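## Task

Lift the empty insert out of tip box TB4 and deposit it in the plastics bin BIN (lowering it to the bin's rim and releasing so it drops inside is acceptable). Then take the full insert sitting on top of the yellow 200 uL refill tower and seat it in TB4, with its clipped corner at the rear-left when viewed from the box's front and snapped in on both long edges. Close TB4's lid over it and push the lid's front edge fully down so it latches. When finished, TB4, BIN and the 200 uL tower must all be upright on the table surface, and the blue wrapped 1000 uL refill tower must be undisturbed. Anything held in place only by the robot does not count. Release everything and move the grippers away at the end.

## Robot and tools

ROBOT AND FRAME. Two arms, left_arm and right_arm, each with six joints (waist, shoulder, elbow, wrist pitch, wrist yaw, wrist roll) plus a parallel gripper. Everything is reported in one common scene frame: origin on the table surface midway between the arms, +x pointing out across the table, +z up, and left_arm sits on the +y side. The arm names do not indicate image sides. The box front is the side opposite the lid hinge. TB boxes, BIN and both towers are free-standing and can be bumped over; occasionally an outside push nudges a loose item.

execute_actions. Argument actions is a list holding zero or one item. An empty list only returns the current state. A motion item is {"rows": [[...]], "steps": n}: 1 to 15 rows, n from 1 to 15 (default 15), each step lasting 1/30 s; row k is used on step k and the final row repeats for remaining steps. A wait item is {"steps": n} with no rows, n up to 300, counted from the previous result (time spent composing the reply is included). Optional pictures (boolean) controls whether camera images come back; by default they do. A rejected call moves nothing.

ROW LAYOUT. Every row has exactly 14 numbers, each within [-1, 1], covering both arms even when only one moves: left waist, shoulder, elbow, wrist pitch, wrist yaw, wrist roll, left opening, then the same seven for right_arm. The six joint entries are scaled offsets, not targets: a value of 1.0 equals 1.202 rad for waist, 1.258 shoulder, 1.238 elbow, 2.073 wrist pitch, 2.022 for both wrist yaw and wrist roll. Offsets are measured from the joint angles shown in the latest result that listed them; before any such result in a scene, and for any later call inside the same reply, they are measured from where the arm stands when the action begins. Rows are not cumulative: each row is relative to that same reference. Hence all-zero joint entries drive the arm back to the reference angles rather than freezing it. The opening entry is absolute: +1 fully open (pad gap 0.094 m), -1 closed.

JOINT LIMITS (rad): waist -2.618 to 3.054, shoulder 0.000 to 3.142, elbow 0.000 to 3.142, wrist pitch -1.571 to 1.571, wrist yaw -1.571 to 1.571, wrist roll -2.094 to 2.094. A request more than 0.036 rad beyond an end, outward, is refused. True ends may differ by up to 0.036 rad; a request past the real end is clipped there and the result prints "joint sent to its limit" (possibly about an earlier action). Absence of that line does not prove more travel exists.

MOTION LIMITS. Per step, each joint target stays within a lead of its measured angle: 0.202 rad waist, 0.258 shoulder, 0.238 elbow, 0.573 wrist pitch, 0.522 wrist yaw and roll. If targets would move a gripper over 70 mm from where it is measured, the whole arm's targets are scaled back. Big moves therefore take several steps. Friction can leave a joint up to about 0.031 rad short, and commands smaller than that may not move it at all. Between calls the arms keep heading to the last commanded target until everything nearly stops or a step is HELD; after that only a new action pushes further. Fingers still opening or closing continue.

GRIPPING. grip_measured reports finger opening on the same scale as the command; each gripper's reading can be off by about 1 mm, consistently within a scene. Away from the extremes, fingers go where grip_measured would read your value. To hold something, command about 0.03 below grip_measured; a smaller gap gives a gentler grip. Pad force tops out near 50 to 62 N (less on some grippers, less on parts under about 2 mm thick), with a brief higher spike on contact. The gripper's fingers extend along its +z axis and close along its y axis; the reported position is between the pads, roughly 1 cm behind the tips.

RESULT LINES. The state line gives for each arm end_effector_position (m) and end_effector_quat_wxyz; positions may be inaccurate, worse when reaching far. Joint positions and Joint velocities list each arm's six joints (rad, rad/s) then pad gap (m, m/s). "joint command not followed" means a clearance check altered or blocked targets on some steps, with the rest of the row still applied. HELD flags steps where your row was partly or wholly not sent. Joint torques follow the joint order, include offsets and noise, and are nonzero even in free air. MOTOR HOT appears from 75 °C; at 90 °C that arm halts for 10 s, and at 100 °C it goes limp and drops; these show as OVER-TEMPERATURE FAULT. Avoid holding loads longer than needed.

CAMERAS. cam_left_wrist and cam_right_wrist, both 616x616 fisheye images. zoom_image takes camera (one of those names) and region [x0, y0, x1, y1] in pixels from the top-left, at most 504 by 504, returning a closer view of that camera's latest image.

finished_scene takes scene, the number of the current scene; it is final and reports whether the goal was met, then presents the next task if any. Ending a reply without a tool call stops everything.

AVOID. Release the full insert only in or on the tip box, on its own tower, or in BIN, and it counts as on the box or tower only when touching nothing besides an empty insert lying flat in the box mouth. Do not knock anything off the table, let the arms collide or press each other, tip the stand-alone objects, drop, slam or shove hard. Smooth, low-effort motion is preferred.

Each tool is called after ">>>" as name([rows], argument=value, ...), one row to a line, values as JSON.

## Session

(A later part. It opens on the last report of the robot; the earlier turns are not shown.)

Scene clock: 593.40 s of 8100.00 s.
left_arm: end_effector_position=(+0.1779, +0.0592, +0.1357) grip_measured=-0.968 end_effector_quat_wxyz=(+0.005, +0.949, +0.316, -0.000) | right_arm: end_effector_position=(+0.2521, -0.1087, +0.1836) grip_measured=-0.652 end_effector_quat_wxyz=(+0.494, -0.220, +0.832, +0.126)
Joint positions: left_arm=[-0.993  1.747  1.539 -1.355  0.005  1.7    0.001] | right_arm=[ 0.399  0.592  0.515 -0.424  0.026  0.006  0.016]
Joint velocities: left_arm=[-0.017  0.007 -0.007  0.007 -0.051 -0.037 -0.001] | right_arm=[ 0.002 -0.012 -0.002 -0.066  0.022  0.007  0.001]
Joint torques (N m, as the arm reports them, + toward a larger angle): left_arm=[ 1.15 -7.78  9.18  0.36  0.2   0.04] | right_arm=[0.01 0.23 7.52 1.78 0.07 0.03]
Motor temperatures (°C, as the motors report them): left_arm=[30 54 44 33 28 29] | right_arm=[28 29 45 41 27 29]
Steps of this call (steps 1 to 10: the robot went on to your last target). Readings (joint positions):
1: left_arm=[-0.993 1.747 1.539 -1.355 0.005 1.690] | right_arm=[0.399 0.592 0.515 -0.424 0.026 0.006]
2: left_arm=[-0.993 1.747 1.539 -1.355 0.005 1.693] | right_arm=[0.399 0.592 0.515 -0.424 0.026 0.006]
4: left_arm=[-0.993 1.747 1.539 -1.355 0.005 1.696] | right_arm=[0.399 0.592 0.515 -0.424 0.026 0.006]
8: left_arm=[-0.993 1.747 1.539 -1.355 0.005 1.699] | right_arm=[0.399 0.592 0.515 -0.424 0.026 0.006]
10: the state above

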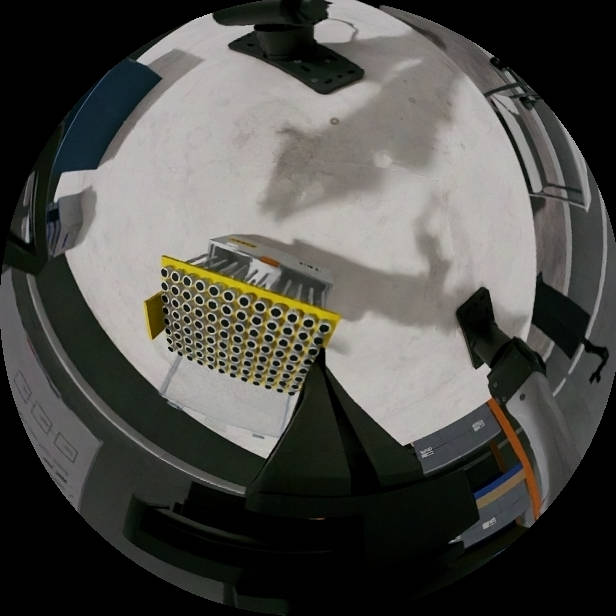

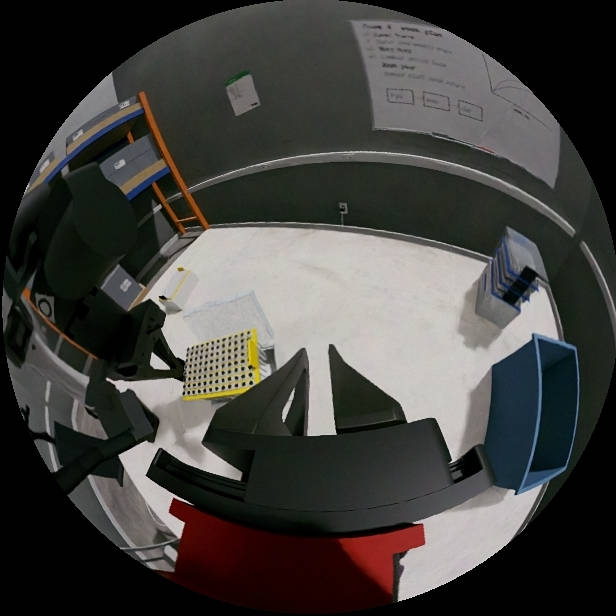

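>>> execute_actions([
  {"rows":[[0.008,0,-0.012,0.006,0,0.008,-1,0,0,0,0,0,0,-0.65],[0.014,0,-0.022,0.011,0,0.016,-1,0,0,0,0,0,0,-0.65],[0.018,0,-0.03,0.015,0,0.022,-1,0,0,0,0,0,0,-0.65],[0.018,0,-0.038,0.019,0,0.025,-1,0,0,0,0,0,0,-0.65],[0.018,0,-0.045,0.023,0,0.025,-1,0,0,0,0,0,0,-0.65]],"steps":15},
])

>>> zoom_image(camera="cam_left_wrist", region=[130, 190, 370, 400])

Scene clock: 602.43 s of 8100.00 s.
left_arm: end_effector_position=(+0.1789, +0.0630, +0.1255) grip_measured=-0.968 end_effector_quat_wxyz=(+0.001, +0.953, +0.302, -0.002) | right_arm: end_effector_position=(+0.2521, -0.1087, +0.1836) grip_measured=-0.652 end_effector_quat_wxyz=(+0.494, -0.220, +0.832, +0.126)
Joint positions: left_arm=[-0.982  1.747  1.499 -1.323  0.005  1.738  0.001] | right_arm=[ 0.399  0.592  0.515 -0.424  0.026  0.006  0.016]
Joint velocities: left_arm=[ 0.012  0.002 -0.007 -0.037 -0.007 -0.022  0.   ] | right_arm=[-0.007  0.022  0.017 -0.11  -0.007  0.037 -0.001]
Joint torques (N m, as the arm reports them, + toward a larger angle): left_arm=[ 1.11 -8.92  6.15  0.51  0.2   0.06] | right_arm=[-0.03  0.24  7.51  1.78  0.07  0.02]
Motor temperatures (°C, as the motors report them): left_arm=[30 54 45 33 28 29] | right_arm=[28 29 45 41 27 29]
Steps of this call (steps 1 to 30: the robot went on to your last target; steps 31 to 100: nothing new was sent; then 5.20 s passed at rest; steps 101 to 115: all 15 steps of this action). Readings (joint positions):
101: left_arm=[-0.993 1.747 1.539 -1.355 0.005 1.702] | right_arm=[0.399 0.592 0.515 -0.424 0.026 0.006]
102: left_arm=[-0.993 1.747 1.538 -1.353 0.005 1.705] | right_arm=[0.399 0.592 0.515 -0.424 0.026 0.006]
104: left_arm=[-0.989 1.747 1.528 -1.345 0.005 1.716] | right_arm=[0.399 0.592 0.515 -0.424 0.026 0.006]
108: left_arm=[-0.982 1.747 1.500 -1.332 0.005 1.730] | right_arm=[0.399 0.592 0.515 -0.424 0.026 0.006]
115: the state above

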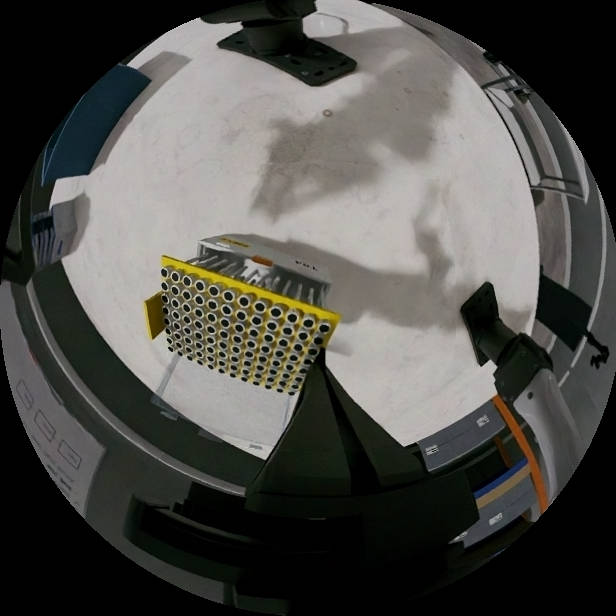

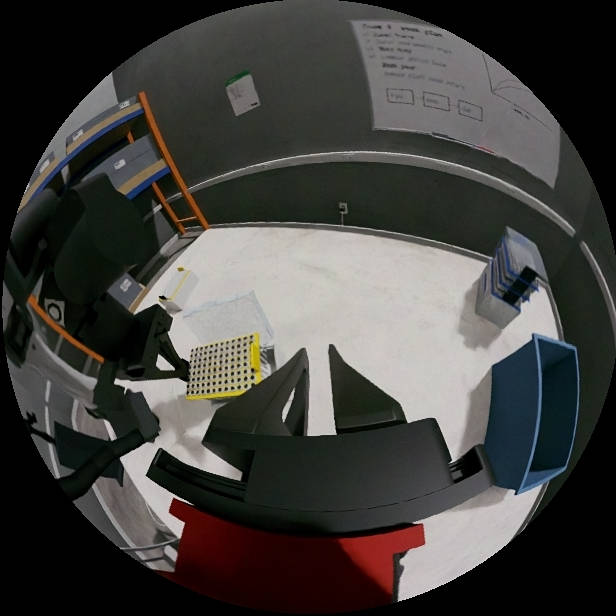

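Region (130, 190, 370, 400) of cam_left_wrist's 616x616 image, scaled by 2.100, with more detail than that image has; it fills the top 441 rows of this view, and the rest is white.

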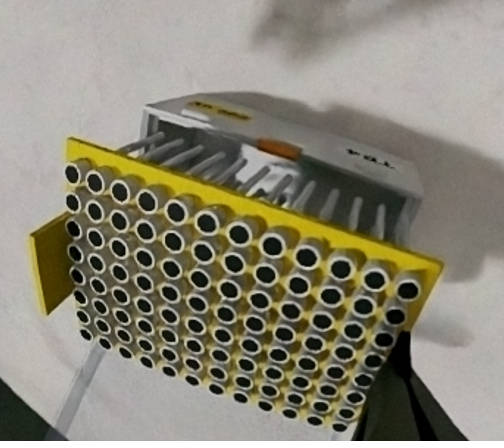

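>>> execute_actions([
  {"rows":[[0.008,0.012,0,0.01,0,0,-1,0,0,0,0,0,0,-0.65],[0.015,0.02,0,0.016,0,0,-1,0,0,0,0,0,0,-0.65],[0.015,0.027,0,0.02,0,0,-1,0,0,0,0,0,0,-0.65],[0.015,0.027,-0.01,0.024,0,0,-1,0,0,0,0,0,0,-0.65],[0.015,0.027,-0.018,0.028,0,0,-1,0,0,0,0,0,0,-0.65],[0.015,0.027,-0.026,0.032,0,0,-1,0,0,0,0,0,0,-0.65],[0.015,0.027,-0.034,0.036,0,0,-1,0,0,0,0,0,0,-0.65],[0.015,0.027,-0.042,0.04,0,0,-1,0,0,0,0,0,0,-0.65],[0.015,0.027,-0.05,0.044,0,0,-1,0,0,0,0,0,0,-0.65],[0.015,0.027,-0.059,0.046,0,0,-1,0,0,0,0,0,0,-0.65]],"steps":15},
], pictures=false)

>>> execute_actions([
  {"steps":8},
])

>>> zoom_image(camera="cam_left_wrist", region=[130, 190, 370, 400])

Scene clock: 618.40 s of 8100.00 s.
left_arm: end_effector_position=(+0.1822, +0.0629, +0.1047) grip_measured=-0.968 end_effector_quat_wxyz=(-0.003, +0.952, +0.305, -0.004) | right_arm: end_effector_position=(+0.2521, -0.1087, +0.1836) grip_measured=-0.652 end_effector_quat_wxyz=(+0.494, -0.220, +0.832, +0.126)
Joint positions: left_arm=[-0.975  1.767  1.441 -1.253  0.005  1.741  0.001] | right_arm=[ 0.399  0.592  0.515 -0.424  0.026  0.006  0.016]
Joint velocities: left_arm=[ 0.002  0.027  0.002  0.051 -0.007 -0.022 -0.   ] | right_arm=[ 0.002  0.007 -0.017  0.022 -0.051  0.037  0.001]
Joint torques (N m, as the arm reports them, + toward a larger angle): left_arm=[ 1.15 -8.07  6.15  0.52  0.2  -0.1 ] | right_arm=[0.01 0.23 7.49 1.77 0.07 0.02]
Motor temperatures (°C, as the motors report them): left_arm=[30 54 44 33 28 29] | right_arm=[28 29 45 41 27 29]
Steps of this call (steps 1 to 15: the robot went on to your last target; steps 16 to 90: nothing new was sent; then 12.47 s passed at rest; steps 91 to 105: all 15 steps of this action). Readings (joint positions):
91: left_arm=[-0.982 1.747 1.499 -1.321 0.005 1.741] | right_arm=[0.399 0.592 0.515 -0.424 0.026 0.006]
92: left_arm=[-0.981 1.748 1.499 -1.319 0.005 1.741] | right_arm=[0.399 0.592 0.515 -0.424 0.026 0.006]
94: left_arm=[-0.979 1.753 1.499 -1.311 0.005 1.741] | right_arm=[0.399 0.592 0.515 -0.424 0.026 0.006]
98: left_arm=[-0.975 1.763 1.482 -1.280 0.005 1.741] | right_arm=[0.399 0.592 0.515 -0.424 0.026 0.006]
105: the state above

Scene clock: 618.67 s of 8100.00 s.
left_arm: end_effector_position=(+0.1839, +0.0612, +0.1047) grip_measured=-0.968 end_effector_quat_wxyz=(+0.002, +0.953, +0.304, -0.002) | right_arm: end_effector_position=(+0.2521, -0.1087, +0.1836) grip_measured=-0.652 end_effector_quat_wxyz=(+0.494, -0.220, +0.832, +0.126)
Joint positions: left_arm=[-0.975  1.767  1.441 -1.243  0.005  1.741  0.001] | right_arm=[ 0.399  0.592  0.515 -0.424  0.026  0.006  0.016]
Joint velocities: left_arm=[-0.007  0.012 -0.002 -0.022  0.007 -0.007 -0.   ] | right_arm=[ 0.002  0.002  0.012  0.022 -0.022  0.051 -0.001]
Joint torques (N m, as the arm reports them, + toward a larger angle): left_arm=[ 1.18 -7.93  6.16  0.55  0.2  -0.1 ] | right_arm=[-0.03  0.25  7.44  1.77  0.07  0.03]
Motor temperatures (°C, as the motors report them): left_arm=[30 54 44 33 28 29] | right_arm=[28 29 45 41 27 29]
Steps of this call (steps 1 to 8: the robot went on to your last target). Readings (joint positions):
1: left_arm=[-0.975 1.767 1.441 -1.251 0.005 1.741] | right_arm=[0.399 0.592 0.515 -0.424 0.026 0.006]
2: left_arm=[-0.975 1.767 1.441 -1.248 0.005 1.741] | right_arm=[0.399 0.592 0.515 -0.424 0.026 0.006]
4: left_arm=[-0.975 1.767 1.441 -1.246 0.005 1.741] | right_arm=[0.399 0.592 0.515 -0.424 0.026 0.006]
8: the state above

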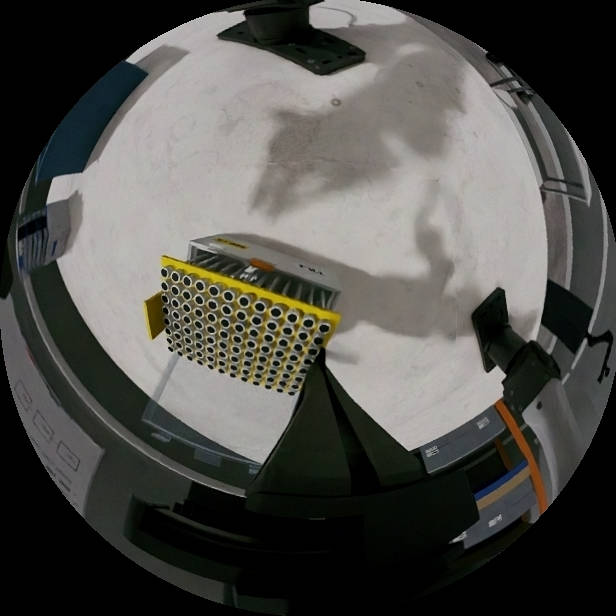

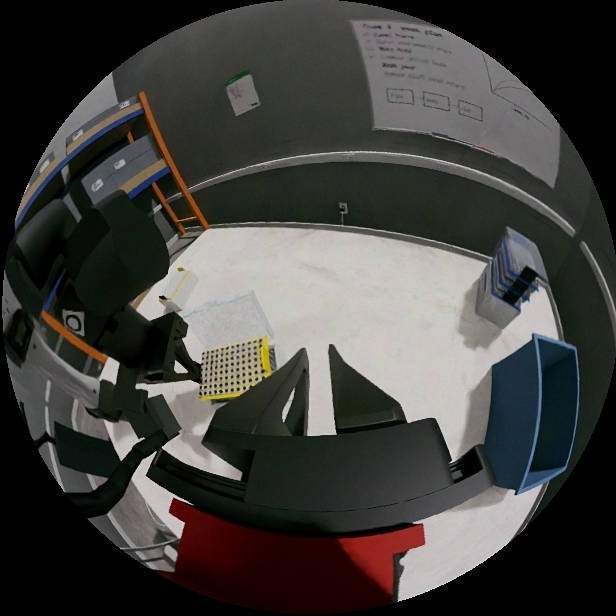

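Region (130, 190, 370, 400) of cam_left_wrist's 616x616 image, scaled by 2.100, with more detail than that image has; it fills the top 441 rows of this view, and the rest is white.

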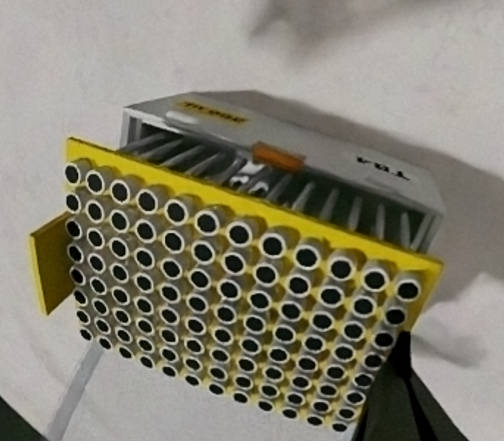

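>>> execute_actions([
  {"rows":[[0,0.008,-0.008,0.01,0,0,-1,0,0,0,0,0,0,-0.65],[0,0.014,-0.014,0.016,0,0,-1,0,0,0,0,0,0,-0.65],[0,0.018,-0.02,0.021,0,0,-1,0,0,0,0,0,0,-0.65],[0,0.021,-0.026,0.026,0,0,-1,0,0,0,0,0,0,-0.65],[0,0.023,-0.032,0.03,0,0,-1,0,0,0,0,0,0,-0.65],[0,0.023,-0.038,0.034,0,0,-1,0,0,0,0,0,0,-0.65],[0,0.023,-0.044,0.038,0,0,-1,0,0,0,0,0,0,-0.65],[0,0.023,-0.05,0.042,0,0,-1,0,0,0,0,0,0,-0.65],[0,0.023,-0.056,0.045,0,0,-1,0,0,0,0,0,0,-0.65],[0,0.023,-0.062,0.046,0,0,-1,0,0,0,0,0,0,-0.65]],"steps":15},
], pictures=false)

>>> execute_actions([
  {"steps":8},
])

>>> zoom_image(camera="cam_left_wrist", region=[130, 190, 370, 400])

Scene clock: 627.30 s of 8100.00 s.
left_arm: end_effector_position=(+0.1837, +0.0614, +0.0839) grip_measured=-0.968 end_effector_quat_wxyz=(-0.002, +0.952, +0.305, -0.004) | right_arm: end_effector_position=(+0.2521, -0.1087, +0.1836) grip_measured=-0.652 end_effector_quat_wxyz=(+0.494, -0.220, +0.832, +0.126)
Joint positions: left_arm=[-0.975  1.785  1.378 -1.172  0.005  1.741  0.001] | right_arm=[ 0.399  0.592  0.515 -0.424  0.026  0.006  0.016]
Joint velocities: left_arm=[-0.017 -0.007  0.007  0.007  0.022  0.007 -0.002] | right_arm=[-0.007  0.017 -0.002  0.022  0.007  0.007  0.   ]
Joint torques (N m, as the arm reports them, + toward a larger angle): left_arm=[ 0.12 -8.3   6.17  0.53  0.19 -0.09] | right_arm=[-0.01  0.23  7.5   1.77  0.05  0.01]
Motor temperatures (°C, as the motors report them): left_arm=[30 54 44 33 28 29] | right_arm=[28 29 45 41 27 29]
Steps of this call (steps 1 to 30: the robot went on to your last target; steps 31 to 100: nothing new was sent; then 4.80 s passed at rest; steps 101 to 115: all 15 steps of this action). Readings (joint positions):
101: left_arm=[-0.975 1.767 1.441 -1.241 0.005 1.741] | right_arm=[0.399 0.592 0.515 -0.424 0.026 0.006]
102: left_arm=[-0.975 1.767 1.441 -1.239 0.005 1.741] | right_arm=[0.399 0.592 0.515 -0.424 0.026 0.006]
104: left_arm=[-0.975 1.768 1.439 -1.229 0.005 1.741] | right_arm=[0.399 0.592 0.515 -0.424 0.026 0.006]
108: left_arm=[-0.975 1.774 1.412 -1.199 0.005 1.741] | right_arm=[0.399 0.592 0.515 -0.424 0.026 0.006]
115: the state above

Scene clock: 627.57 s of 8100.00 s.
left_arm: end_effector_position=(+0.1854, +0.0597, +0.0838) grip_measured=-0.968 end_effector_quat_wxyz=(+0.002, +0.953, +0.304, -0.002) | right_arm: end_effector_position=(+0.2521, -0.1087, +0.1836) grip_measured=-0.652 end_effector_quat_wxyz=(+0.494, -0.220, +0.832, +0.126)
Joint positions: left_arm=[-0.975  1.785  1.378 -1.163  0.005  1.741  0.001] | right_arm=[ 0.399  0.592  0.515 -0.424  0.026  0.006  0.016]
Joint velocities: left_arm=[ 0.007  0.007  0.002  0.007 -0.022  0.095 -0.   ] | right_arm=[-0.032 -0.007  0.017  0.022  0.051 -0.022  0.001]
Joint torques (N m, as the arm reports them, + toward a larger angle): left_arm=[ 0.12 -8.23  6.12  0.52  0.19 -0.07] | right_arm=[0.04 0.22 7.54 1.76 0.06 0.02]
Motor temperatures (°C, as the motors report them): left_arm=[30 54 44 33 28 29] | right_arm=[28 29 45 41 27 29]
Steps of this call (steps 1 to 8: the robot went on to your last target). Readings (joint positions):
1: left_arm=[-0.975 1.785 1.378 -1.170 0.005 1.741] | right_arm=[0.399 0.592 0.515 -0.424 0.026 0.006]
2: left_arm=[-0.975 1.785 1.378 -1.168 0.005 1.741] | right_arm=[0.399 0.592 0.515 -0.424 0.026 0.006]
4: left_arm=[-0.975 1.785 1.378 -1.165 0.005 1.741] | right_arm=[0.399 0.592 0.515 -0.424 0.026 0.006]
8: the state above

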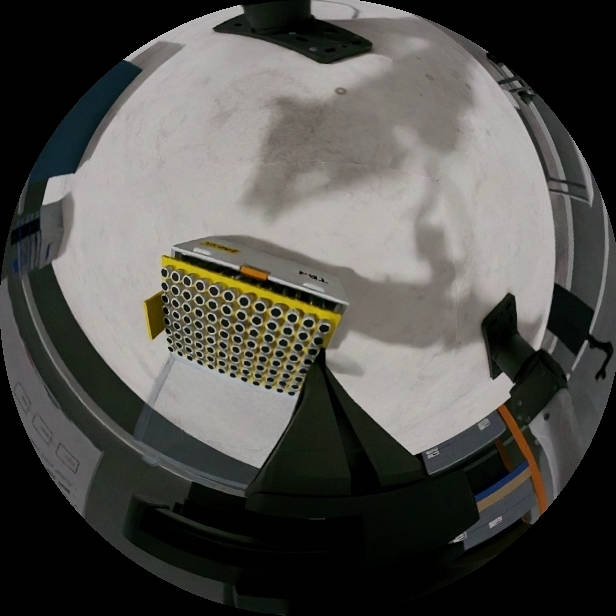

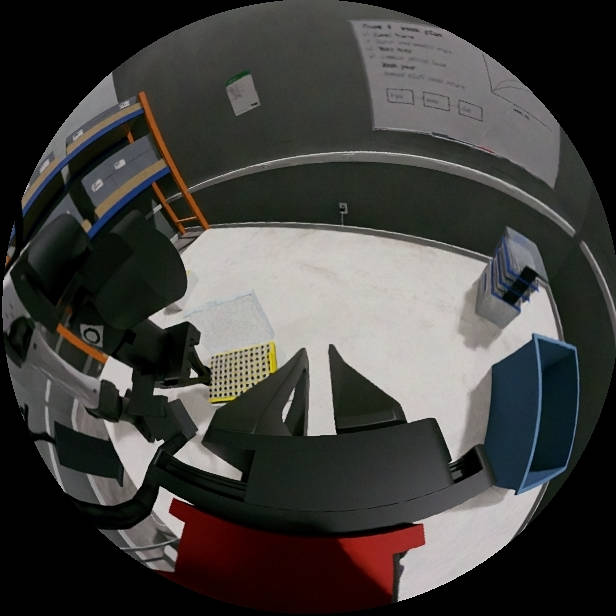

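Region (130, 190, 370, 400) of cam_left_wrist's 616x616 image, scaled by 2.100, with more detail than that image has; it fills the top 441 rows of this view, and the rest is white.

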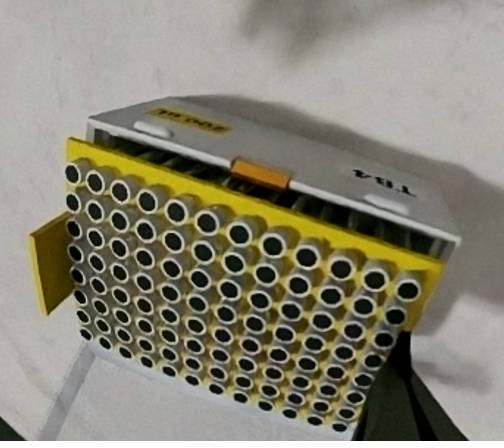

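>>> execute_actions([
  {"rows":[[0,0,-0.01,0.006,0,0,-1,0,0,0,0,0,0,-0.65],[0,0,-0.017,0.01,0,0,-1,0,0,0,0,0,0,-0.65],[0,0,-0.024,0.013,0,0,-1,0,0,0,0,0,0,-0.65],[0,0,-0.031,0.016,0,0,-1,0,0,0,0,0,0,-0.65],[0,0,-0.038,0.019,0,0,-1,0,0,0,0,0,0,-0.65]],"steps":15},
])

>>> zoom_image(camera="cam_left_wrist", region=[130, 190, 370, 400])

Scene clock: 636.03 s of 8100.00 s.
left_arm: end_effector_position=(+0.1832, +0.0618, +0.0762) grip_measured=-0.968 end_effector_quat_wxyz=(-0.001, +0.953, +0.305, -0.003) | right_arm: end_effector_position=(+0.2521, -0.1087, +0.1836) grip_measured=-0.652 end_effector_quat_wxyz=(+0.494, -0.220, +0.832, +0.126)
Joint positions: left_arm=[-0.975  1.785  1.347 -1.138  0.005  1.741  0.001] | right_arm=[ 0.399  0.592  0.515 -0.424  0.026  0.006  0.016]
Joint velocities: left_arm=[ 0.002 -0.007 -0.007  0.007  0.037  0.007  0.001] | right_arm=[-0.017 -0.012  0.002  0.007  0.037 -0.007 -0.   ]
Joint torques (N m, as the arm reports them, + toward a larger angle): left_arm=[ 0.16 -9.24  5.98  0.51  0.2  -0.08] | right_arm=[0.03 0.23 7.52 1.77 0.07 0.02]
Motor temperatures (°C, as the motors report them): left_arm=[30 54 43 33 28 29] | right_arm=[28 29 45 41 27 29]
Steps of this call (steps 1 to 30: the robot went on to your last target; steps 31 to 100: nothing new was sent; then 4.63 s passed at rest; steps 101 to 115: all 15 steps of this action). Readings (joint positions):
101: left_arm=[-0.975 1.785 1.378 -1.161 0.005 1.741] | right_arm=[0.399 0.592 0.515 -0.424 0.026 0.006]
102: left_arm=[-0.975 1.785 1.378 -1.161 0.005 1.741] | right_arm=[0.399 0.592 0.515 -0.424 0.026 0.006]
104: left_arm=[-0.975 1.785 1.373 -1.154 0.005 1.741] | right_arm=[0.399 0.592 0.515 -0.424 0.026 0.006]
108: left_arm=[-0.975 1.785 1.349 -1.144 0.005 1.741] | right_arm=[0.399 0.592 0.515 -0.424 0.026 0.006]
115: the state above

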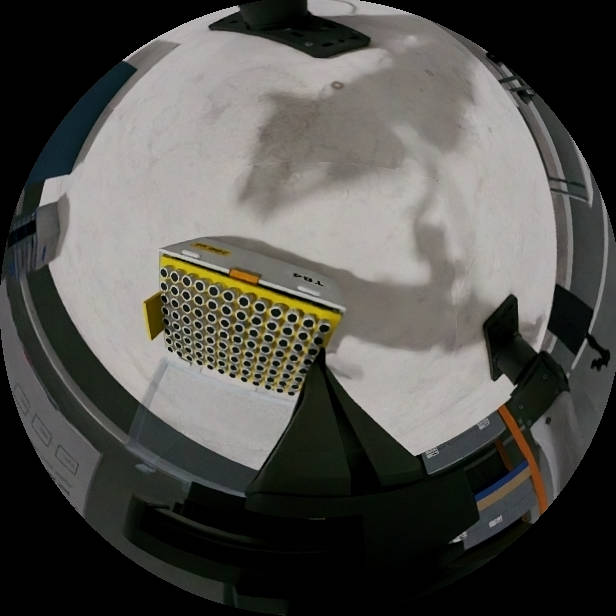

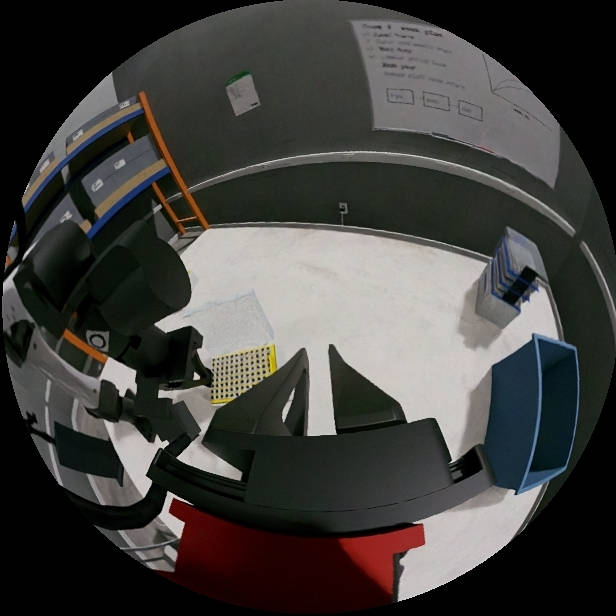

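Region (130, 190, 370, 400) of cam_left_wrist's 616x616 image, scaled by 2.100, with more detail than that image has; it fills the top 441 rows of this view, and the rest is white.

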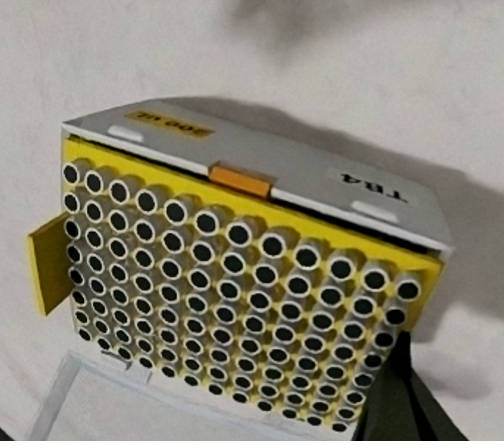

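>>> execute_actions([
  {"rows":[[0,0,0,0.008,0,0,-1,0,0,0,0,0,0,-0.65],[0,0,0,0.011,0,0,-1,0,0,0,0,0,0,-0.65],[0,0,-0.01,0.013,0,0,-1,0,0,0,0,0,0,-0.65],[0,0,-0.017,0.015,0,0,-1,0,0,0,0,0,0,-0.65],[0,0,-0.022,0.017,0,0,-1,0,0,0,0,0,0,-0.65],[0,0,-0.027,0.018,0,0,-1,0,0,0,0,0,0,-0.65]],"steps":15},
])

>>> zoom_image(camera="cam_left_wrist", region=[130, 190, 370, 400])

Scene clock: 642.10 s of 8100.00 s.
left_arm: end_effector_position=(+0.1842, +0.0609, +0.0730) grip_measured=-0.968 end_effector_quat_wxyz=(+0.003, +0.953, +0.304, -0.001) | right_arm: end_effector_position=(+0.2521, -0.1087, +0.1836) grip_measured=-0.652 end_effector_quat_wxyz=(+0.494, -0.220, +0.832, +0.126)
Joint positions: left_arm=[-0.975  1.785  1.334 -1.117  0.005  1.741  0.001] | right_arm=[ 0.399  0.592  0.515 -0.424  0.026  0.006  0.016]
Joint velocities: left_arm=[-0.007 -0.022 -0.017 -0.007  0.037 -0.037 -0.   ] | right_arm=[ 0.012  0.007 -0.007 -0.022  0.022  0.037 -0.   ]
Joint torques (N m, as the arm reports them, + toward a larger angle): left_arm=[ 0.13 -9.22  5.57  0.57  0.19 -0.08] | right_arm=[-0.02  0.18  7.52  1.78  0.06  0.02]
Motor temperatures (°C, as the motors report them): left_arm=[30 55 43 33 28 29] | right_arm=[28 29 45 41 27 29]
Steps of this call (steps 1 to 15: the robot went on to your last target; steps 16 to 90: nothing new was sent; then 2.57 s passed at rest; steps 91 to 105: all 15 steps of this action). Readings (joint positions):
91: left_arm=[-0.975 1.785 1.347 -1.137 0.005 1.741] | right_arm=[0.399 0.592 0.515 -0.424 0.026 0.006]
92: left_arm=[-0.975 1.785 1.347 -1.136 0.005 1.741] | right_arm=[0.399 0.592 0.515 -0.424 0.026 0.006]
94: left_arm=[-0.975 1.785 1.347 -1.133 0.005 1.741] | right_arm=[0.399 0.592 0.515 -0.424 0.026 0.006]
98: left_arm=[-0.975 1.785 1.336 -1.120 0.005 1.741] | right_arm=[0.399 0.592 0.515 -0.424 0.026 0.006]
105: the state above

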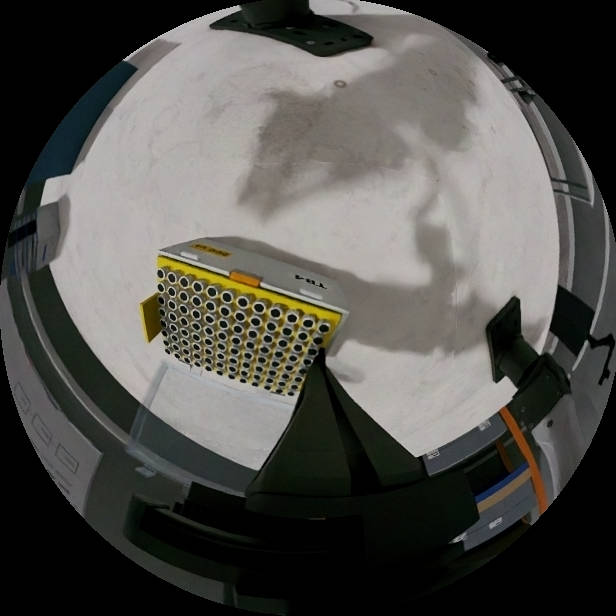

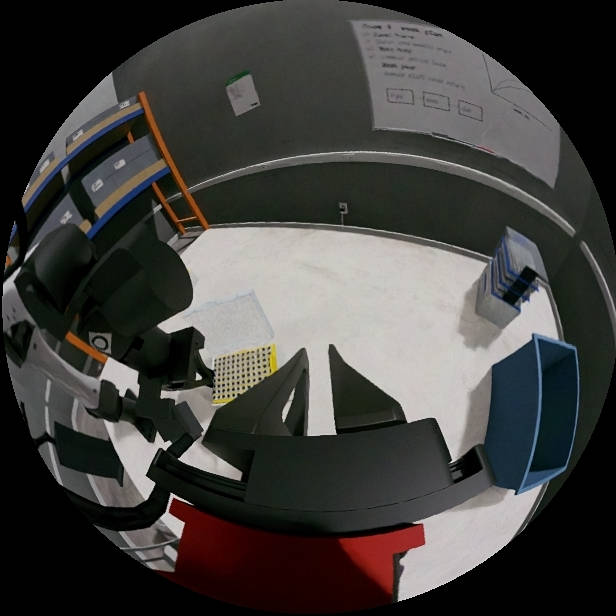

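Region (130, 190, 370, 400) of cam_left_wrist's 616x616 image, scaled by 2.100, with more detail than that image has; it fills the top 441 rows of this view, and the rest is white.

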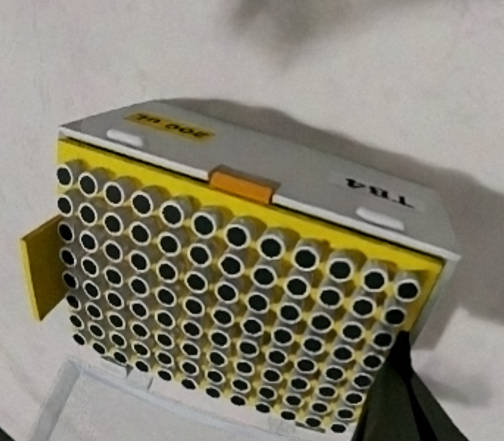

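>>> execute_actions([
  {"rows":[[0,0,0.005,0,0,0,-0.9,0,0,0,0,0,0,-0.65],[0,0,0.005,0,0,0,-0.8,0,0,0,0,0,0,-0.65],[0,0,0.005,0,0,0,-0.8,0,0,0,0,0,0,-0.65],[0,0,0.005,0,0,0,-0.8,0,0,0,0,0,0,-0.65],[0,0,0.015,-0.008,0,0,-0.8,0,0,0,0,0,0,-0.65],[0,0,0.027,-0.016,0,0,-0.8,0,0,0,0,0,0,-0.65],[0,0,0.039,-0.023,0,0,-0.8,0,0,0,0,0,0,-0.65],[0,0,0.051,-0.03,0,0,-0.8,0,0,0,0,0,0,-0.65],[0,0,0.063,-0.037,0,0,-0.8,0,0,0,0,0,0,-0.65],[0,0,0.075,-0.043,0,0,-0.8,0,0,0,0,0,0,-0.65],[0,0,0.087,-0.048,0,0,-0.8,0,0,0,0,0,0,-0.65]],"steps":15},
])

Scene clock: 656.53 s of 8100.00 s.
left_arm: end_effector_position=(+0.1924, +0.0527, +0.0971) grip_measured=-0.802 end_effector_quat_wxyz=(+0.016, +0.952, +0.304, +0.006) | right_arm: end_effector_position=(+0.2521, -0.1087, +0.1836) grip_measured=-0.652 end_effector_quat_wxyz=(+0.494, -0.220, +0.832, +0.126)
Joint positions: left_arm=[-0.975  1.785  1.431 -1.182  0.005  1.741  0.009] | right_arm=[ 0.399  0.592  0.515 -0.424  0.026  0.006  0.016]
Joint velocities: left_arm=[-0.002 -0.027 -0.007 -0.11   0.051 -0.037 -0.   ] | right_arm=[ 0.022 -0.007 -0.017  0.007 -0.051  0.022  0.   ]
Joint torques (N m, as the arm reports them, + toward a larger angle): left_arm=[ 0.15 -9.32  8.46  0.22  0.2  -0.09] | right_arm=[-0.01  0.24  7.55  1.78  0.06  0.02]
Motor temperatures (°C, as the motors report them): left_arm=[30 56 43 32 28 29] | right_arm=[28 29 45 42 27 29]
Steps of this call (steps 1 to 15: the robot went on to your last target; steps 16 to 90: nothing new was sent; then 10.93 s passed at rest; steps 91 to 105: all 15 steps of this action). Readings (joint positions):
91: left_arm=[-0.975 1.785 1.334 -1.117 0.005 1.741] | right_arm=[0.399 0.592 0.515 -0.424 0.026 0.006]
92: left_arm=[-0.975 1.785 1.334 -1.117 0.005 1.741] | right_arm=[0.399 0.592 0.515 -0.424 0.026 0.006]
94: left_arm=[-0.975 1.785 1.334 -1.117 0.005 1.741] | right_arm=[0.399 0.592 0.515 -0.424 0.026 0.006]
98: left_arm=[-0.975 1.785 1.353 -1.139 0.005 1.741] | right_arm=[0.399 0.592 0.515 -0.424 0.026 0.006]
105: the state above

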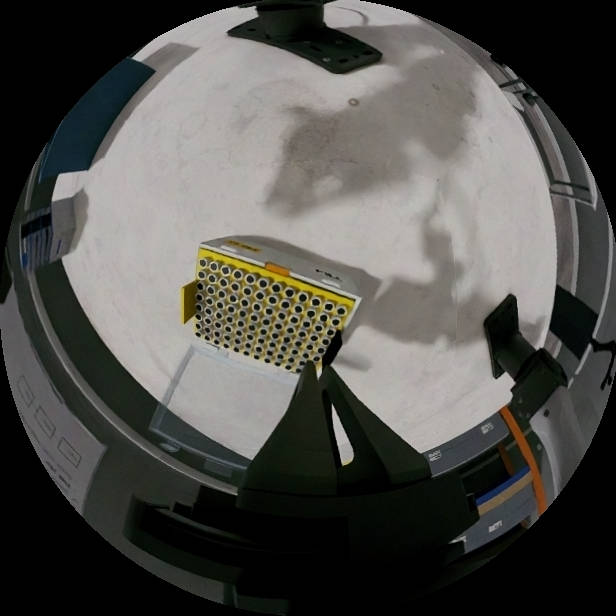

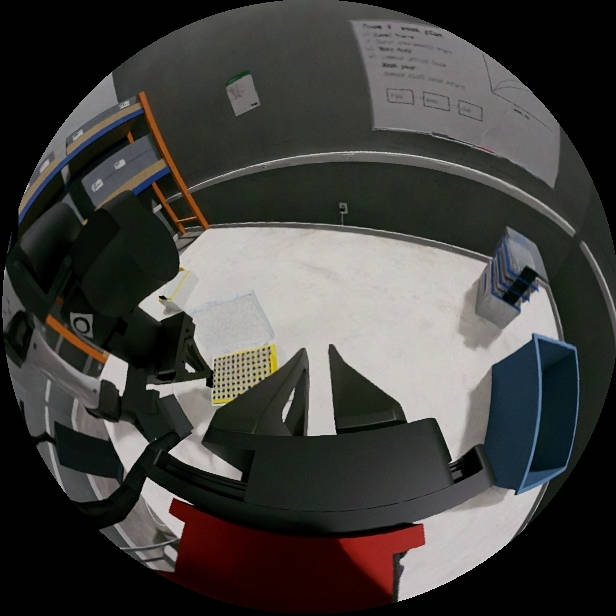

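>>> execute_actions([
  {"rows":[[-0.004,0.012,0.022,-0.012,0,0,-0.8,0,0,0,0,0,0,-0.65],[-0.008,0.027,0.042,-0.018,0,0,-0.8,0,0,0,0,0,0,-0.65],[-0.012,0.043,0.063,-0.024,0,0,-0.8,0,0,0,0,0,0,-0.65],[-0.016,0.06,0.085,-0.03,0,0,-0.8,0,0,0,0,0,0,-0.65],[-0.02,0.077,0.107,-0.035,0,0,-0.8,0,0,0,0,0,0,-0.65],[-0.024,0.094,0.129,-0.04,0,0,-0.8,0,0,0,0,0,0,-0.65],[-0.027,0.111,0.151,-0.044,0,0,-0.7,0,0,0,0,0,0,-0.65],[-0.029,0.128,0.173,-0.047,0,0,-0.6,0,0,0,0,0,0,-0.65],[-0.029,0.144,0.194,-0.05,0,0,-0.5,0,0,0,0,0,0,-0.65],[-0.029,0.158,0.212,-0.05,0,0,-0.4,0,0,0,0,0,0,-0.65],[-0.029,0.168,0.224,-0.05,0,0,-0.3,0,0,0,0,0,0,-0.65],[-0.029,0.174,0.231,-0.05,0,0,-0.2,0,0,0,0,0,0,-0.65]],"steps":15},
], pictures=false)

>>> execute_actions([
  {"steps":8},
])

Scene clock: 667.70 s of 8100.00 s.
left_arm: end_effector_position=(+0.2203, +0.0110, +0.0958) grip_measured=-0.203 end_effector_quat_wxyz=(+0.011, +0.956, +0.292, +0.003) | right_arm: end_effector_position=(+0.2521, -0.1087, +0.1836) grip_measured=-0.652 end_effector_quat_wxyz=(+0.494, -0.220, +0.832, +0.126)
Joint positions: left_arm=[-1.001  1.989  1.697 -1.257  0.005  1.741  0.037] | right_arm=[ 0.399  0.592  0.515 -0.424  0.026  0.006  0.016]
Joint velocities: left_arm=[-0.002  0.066  0.017 -0.11  -0.022  0.022  0.002] | right_arm=[ 0.002 -0.017 -0.012  0.007  0.007  0.022 -0.   ]
Joint torques (N m, as the arm reports them, + toward a larger angle): left_arm=[ -0.81 -10.45   9.15   0.22   0.21  -0.08] | right_arm=[-0.04  0.24  7.51  1.77  0.08  0.03]
Motor temperatures (°C, as the motors report them): left_arm=[30 56 44 32 28 29] | right_arm=[28 29 45 42 27 29]
Steps of this call (steps 1 to 30: the robot went on to your last target; steps 31 to 100: nothing new was sent; then 7.33 s passed at rest; steps 101 to 115: all 15 steps of this action). Readings (joint positions):
101: left_arm=[-0.975 1.785 1.432 -1.205 0.005 1.741] | right_arm=[0.399 0.592 0.515 -0.424 0.026 0.006]
102: left_arm=[-0.975 1.788 1.439 -1.209 0.005 1.741] | right_arm=[0.399 0.592 0.515 -0.424 0.026 0.006]
104: left_arm=[-0.976 1.808 1.477 -1.224 0.005 1.741] | right_arm=[0.399 0.592 0.515 -0.424 0.026 0.006]
108: left_arm=[-0.990 1.886 1.587 -1.244 0.005 1.741] | right_arm=[0.399 0.592 0.515 -0.424 0.026 0.006]
115: the state above

Scene clock: 667.97 s of 8100.00 s.
left_arm: end_effector_position=(+0.2178, +0.0135, +0.0953) grip_measured=-0.202 end_effector_quat_wxyz=(+0.004, +0.956, +0.292, -0.001) | right_arm: end_effector_position=(+0.2521, -0.1087, +0.1836) grip_measured=-0.652 end_effector_quat_wxyz=(+0.494, -0.220, +0.832, +0.126)
Joint positions: left_arm=[-1.001  1.991  1.697 -1.272  0.005  1.741  0.037] | right_arm=[ 0.399  0.592  0.515 -0.424  0.026  0.006  0.016]
Joint velocities: left_arm=[-0.012 -0.012 -0.002 -0.037 -0.037 -0.037 -0.001] | right_arm=[ 0.012 -0.017  0.002 -0.037 -0.081 -0.081  0.   ]
Joint torques (N m, as the arm reports them, + toward a larger angle): left_arm=[ -0.74 -10.25   9.2    0.27   0.2   -0.08] | right_arm=[-0.01  0.22  7.5   1.77  0.07  0.03]
Motor temperatures (°C, as the motors report them): left_arm=[30 56 44 32 28 29] | right_arm=[28 29 45 42 27 29]
Steps of this call (steps 1 to 8: the robot went on to your last target). Readings (joint positions):
1: left_arm=[-1.001 1.991 1.697 -1.260 0.005 1.741] | right_arm=[0.399 0.592 0.515 -0.424 0.026 0.006]
2: left_arm=[-1.001 1.991 1.697 -1.263 0.005 1.741] | right_arm=[0.399 0.592 0.515 -0.424 0.026 0.006]
4: left_arm=[-1.001 1.991 1.697 -1.267 0.005 1.741] | right_arm=[0.399 0.592 0.515 -0.424 0.026 0.006]
8: the state above

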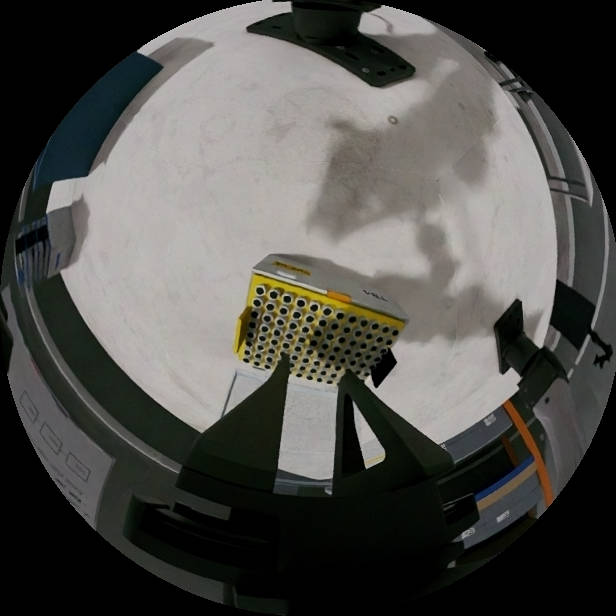

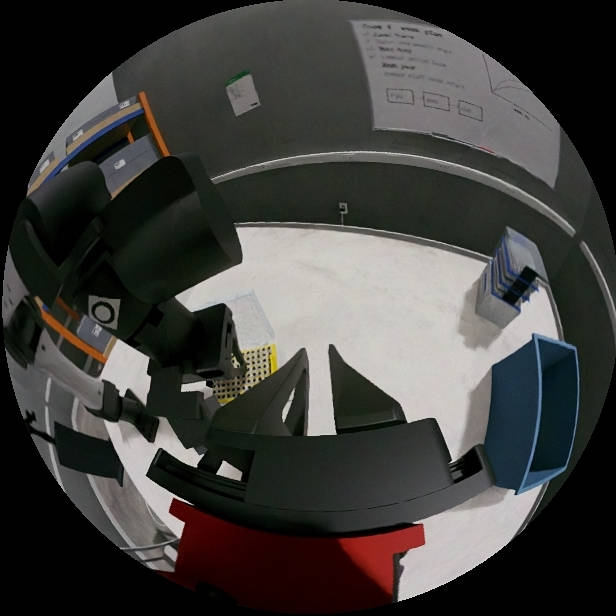

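>>> zoom_image(camera="cam_left_wrist", region=[210, 240, 430, 420])

Region (210, 240, 430, 420) of cam_left_wrist's 616x616 image, scaled by 2.291, with more detail than that image has; it fills the top 412 rows of this view, and the rest is white.

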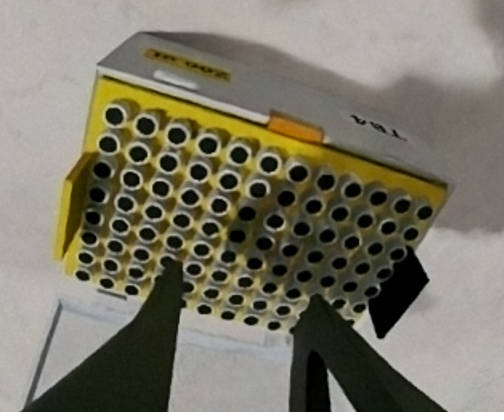

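>>> execute_actions([
  {"rows":[[0,0,-0.015,0.008,0,0,-0.2,0,0,0,0,0,0,-0.65],[0,0,-0.03,0.016,0,0,-0.2,0,0,0,0,0,0,-0.65],[0,0,-0.045,0.024,0,0,-0.2,0,0,0,0,0,0,-0.65],[0,0,-0.058,0.031,0,0,-0.2,0,0,0,0,0,0,-0.65],[0,0,-0.07,0.038,0,0,-0.2,0,0,0,0,0,0,-0.65],[0,0,-0.08,0.044,0,0,-0.2,0,0,0,0,0,0,-0.65],[0,0,-0.088,0.049,0,0,-0.2,0,0,0,0,0,0,-0.65],[0,0,-0.095,0.053,0,0,-0.2,0,0,0,0,0,0,-0.65],[0,0.003,-0.102,0.056,0,0,-0.2,0,0,0,0,0,0,-0.65],[0,0.006,-0.109,0.058,0,0,-0.2,0,0,0,0,0,0,-0.65],[0,0.009,-0.116,0.06,0,0,-0.2,0,0,0,0,0,0,-0.65],[0,0.012,-0.123,0.06,0,0,-0.2,0,0,0,0,0,0,-0.65],[0,0.015,-0.13,0.06,0,0,-0.2,0,0,0,0,0,0,-0.65],[0,0.018,-0.137,0.06,0,0,-0.2,0,0,0,0,0,0,-0.65],[0,0.02,-0.144,0.06,0,0,-0.2,0,0,0,0,0,0,-0.65]],"steps":15},
], pictures=false)

>>> execute_actions([
  {"steps":8},
])

Scene clock: 681.73 s of 8100.00 s.
left_arm: end_effector_position=(+0.2107, +0.0210, +0.0653) grip_measured=-0.202 end_effector_quat_wxyz=(-0.008, +0.956, +0.292, -0.007) | right_arm: end_effector_position=(+0.2521, -0.1087, +0.1836) grip_measured=-0.652 end_effector_quat_wxyz=(+0.494, -0.220, +0.832, +0.126)
Joint positions: left_arm=[-1.001  1.988  1.574 -1.176  0.005  1.741  0.037] | right_arm=[ 0.399  0.592  0.515 -0.424  0.026  0.006  0.016]
Joint velocities: left_arm=[ 0.007 -0.037 -0.11   0.139  0.007 -0.022  0.   ] | right_arm=[-0.022 -0.012  0.022 -0.007 -0.007  0.022 -0.001]
Joint torques (N m, as the arm reports them, + toward a larger angle): left_arm=[ 0.07 -8.63  3.18  0.51  0.17 -0.08] | right_arm=[0.01 0.25 7.48 1.77 0.06 0.02]
Motor temperatures (°C, as the motors report them): left_arm=[30 58 45 32 28 29] | right_arm=[28 29 45 42 27 29]
Steps of this call (steps 1 to 30: the robot went on to your last target; steps 31 to 100: nothing new was sent; then 9.93 s passed at rest; steps 101 to 115: all 15 steps of this action). Readings (joint positions):
101: left_arm=[-1.001 1.991 1.697 -1.274 0.005 1.741] | right_arm=[0.399 0.592 0.515 -0.424 0.026 0.006]
102: left_arm=[-1.001 1.991 1.695 -1.269 0.005 1.741] | right_arm=[0.399 0.592 0.515 -0.424 0.026 0.006]
104: left_arm=[-1.001 1.991 1.677 -1.251 0.005 1.741] | right_arm=[0.399 0.592 0.515 -0.424 0.026 0.006]
108: left_arm=[-1.001 1.991 1.616 -1.213 0.005 1.741] | right_arm=[0.399 0.592 0.515 -0.424 0.026 0.006]
115: the state above

Scene clock: 682.00 s of 8100.00 s.
left_arm: end_effector_position=(+0.2107, +0.0210, +0.0652) grip_measured=-0.202 end_effector_quat_wxyz=(-0.006, +0.956, +0.292, -0.006) | right_arm: end_effector_position=(+0.2521, -0.1087, +0.1836) grip_measured=-0.652 end_effector_quat_wxyz=(+0.494, -0.220, +0.832, +0.126)
Joint positions: left_arm=[-1.001  1.985  1.569 -1.171  0.005  1.741  0.037] | right_arm=[ 0.399  0.592  0.515 -0.424  0.026  0.006  0.016]
Joint velocities: left_arm=[-0.012 -0.012  0.007 -0.022  0.037 -0.007 -0.001] | right_arm=[-0.017 -0.032  0.007 -0.051 -0.051  0.007 -0.   ]
Joint torques (N m, as the arm reports them, + toward a larger angle): left_arm=[ 0.11 -8.5   3.06  0.61  0.2  -0.08] | right_arm=[-0.03  0.22  7.47  1.77  0.07  0.03]
Motor temperatures (°C, as the motors report them): left_arm=[30 58 45 32 28 29] | right_arm=[28 29 45 42 27 29]
Steps of this call (steps 1 to 8: the robot went on to your last target). Readings (joint positions):
1: left_arm=[-1.001 1.987 1.572 -1.174 0.005 1.741] | right_arm=[0.399 0.592 0.515 -0.424 0.026 0.006]
2: left_arm=[-1.001 1.986 1.571 -1.173 0.005 1.741] | right_arm=[0.399 0.592 0.515 -0.424 0.026 0.006]
4: left_arm=[-1.001 1.986 1.570 -1.172 0.005 1.741] | right_arm=[0.399 0.592 0.515 -0.424 0.026 0.006]
8: the state above

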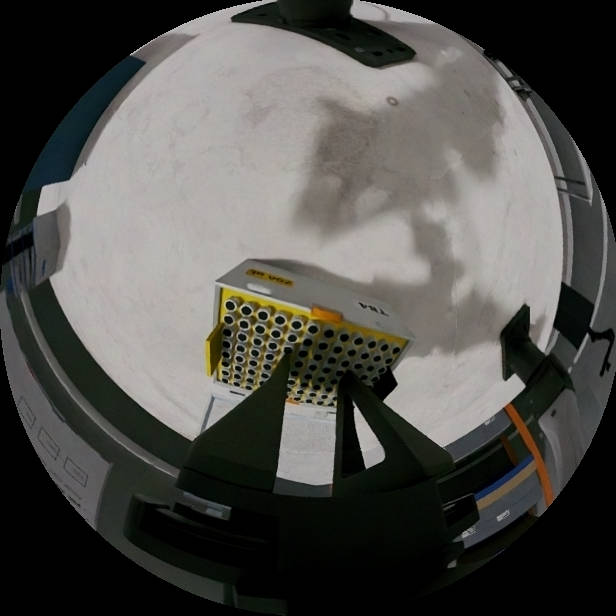

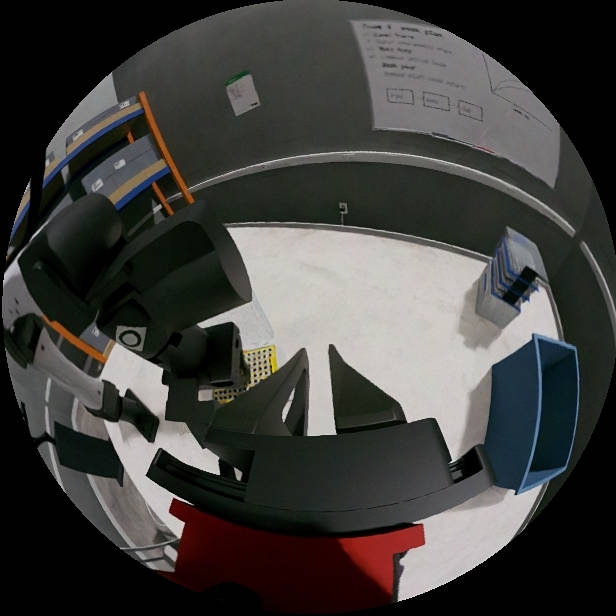

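>>> zoom_image(camera="cam_left_wrist", region=[190, 250, 430, 430])

Region (190, 250, 430, 430) of cam_left_wrist's 616x616 image, scaled by 2.100, with more detail than that image has; it fills the top 378 rows of this view, and the rest is white.

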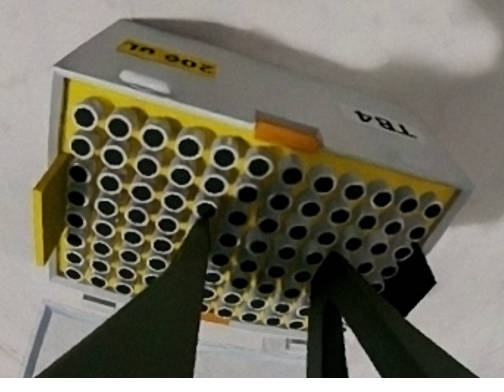

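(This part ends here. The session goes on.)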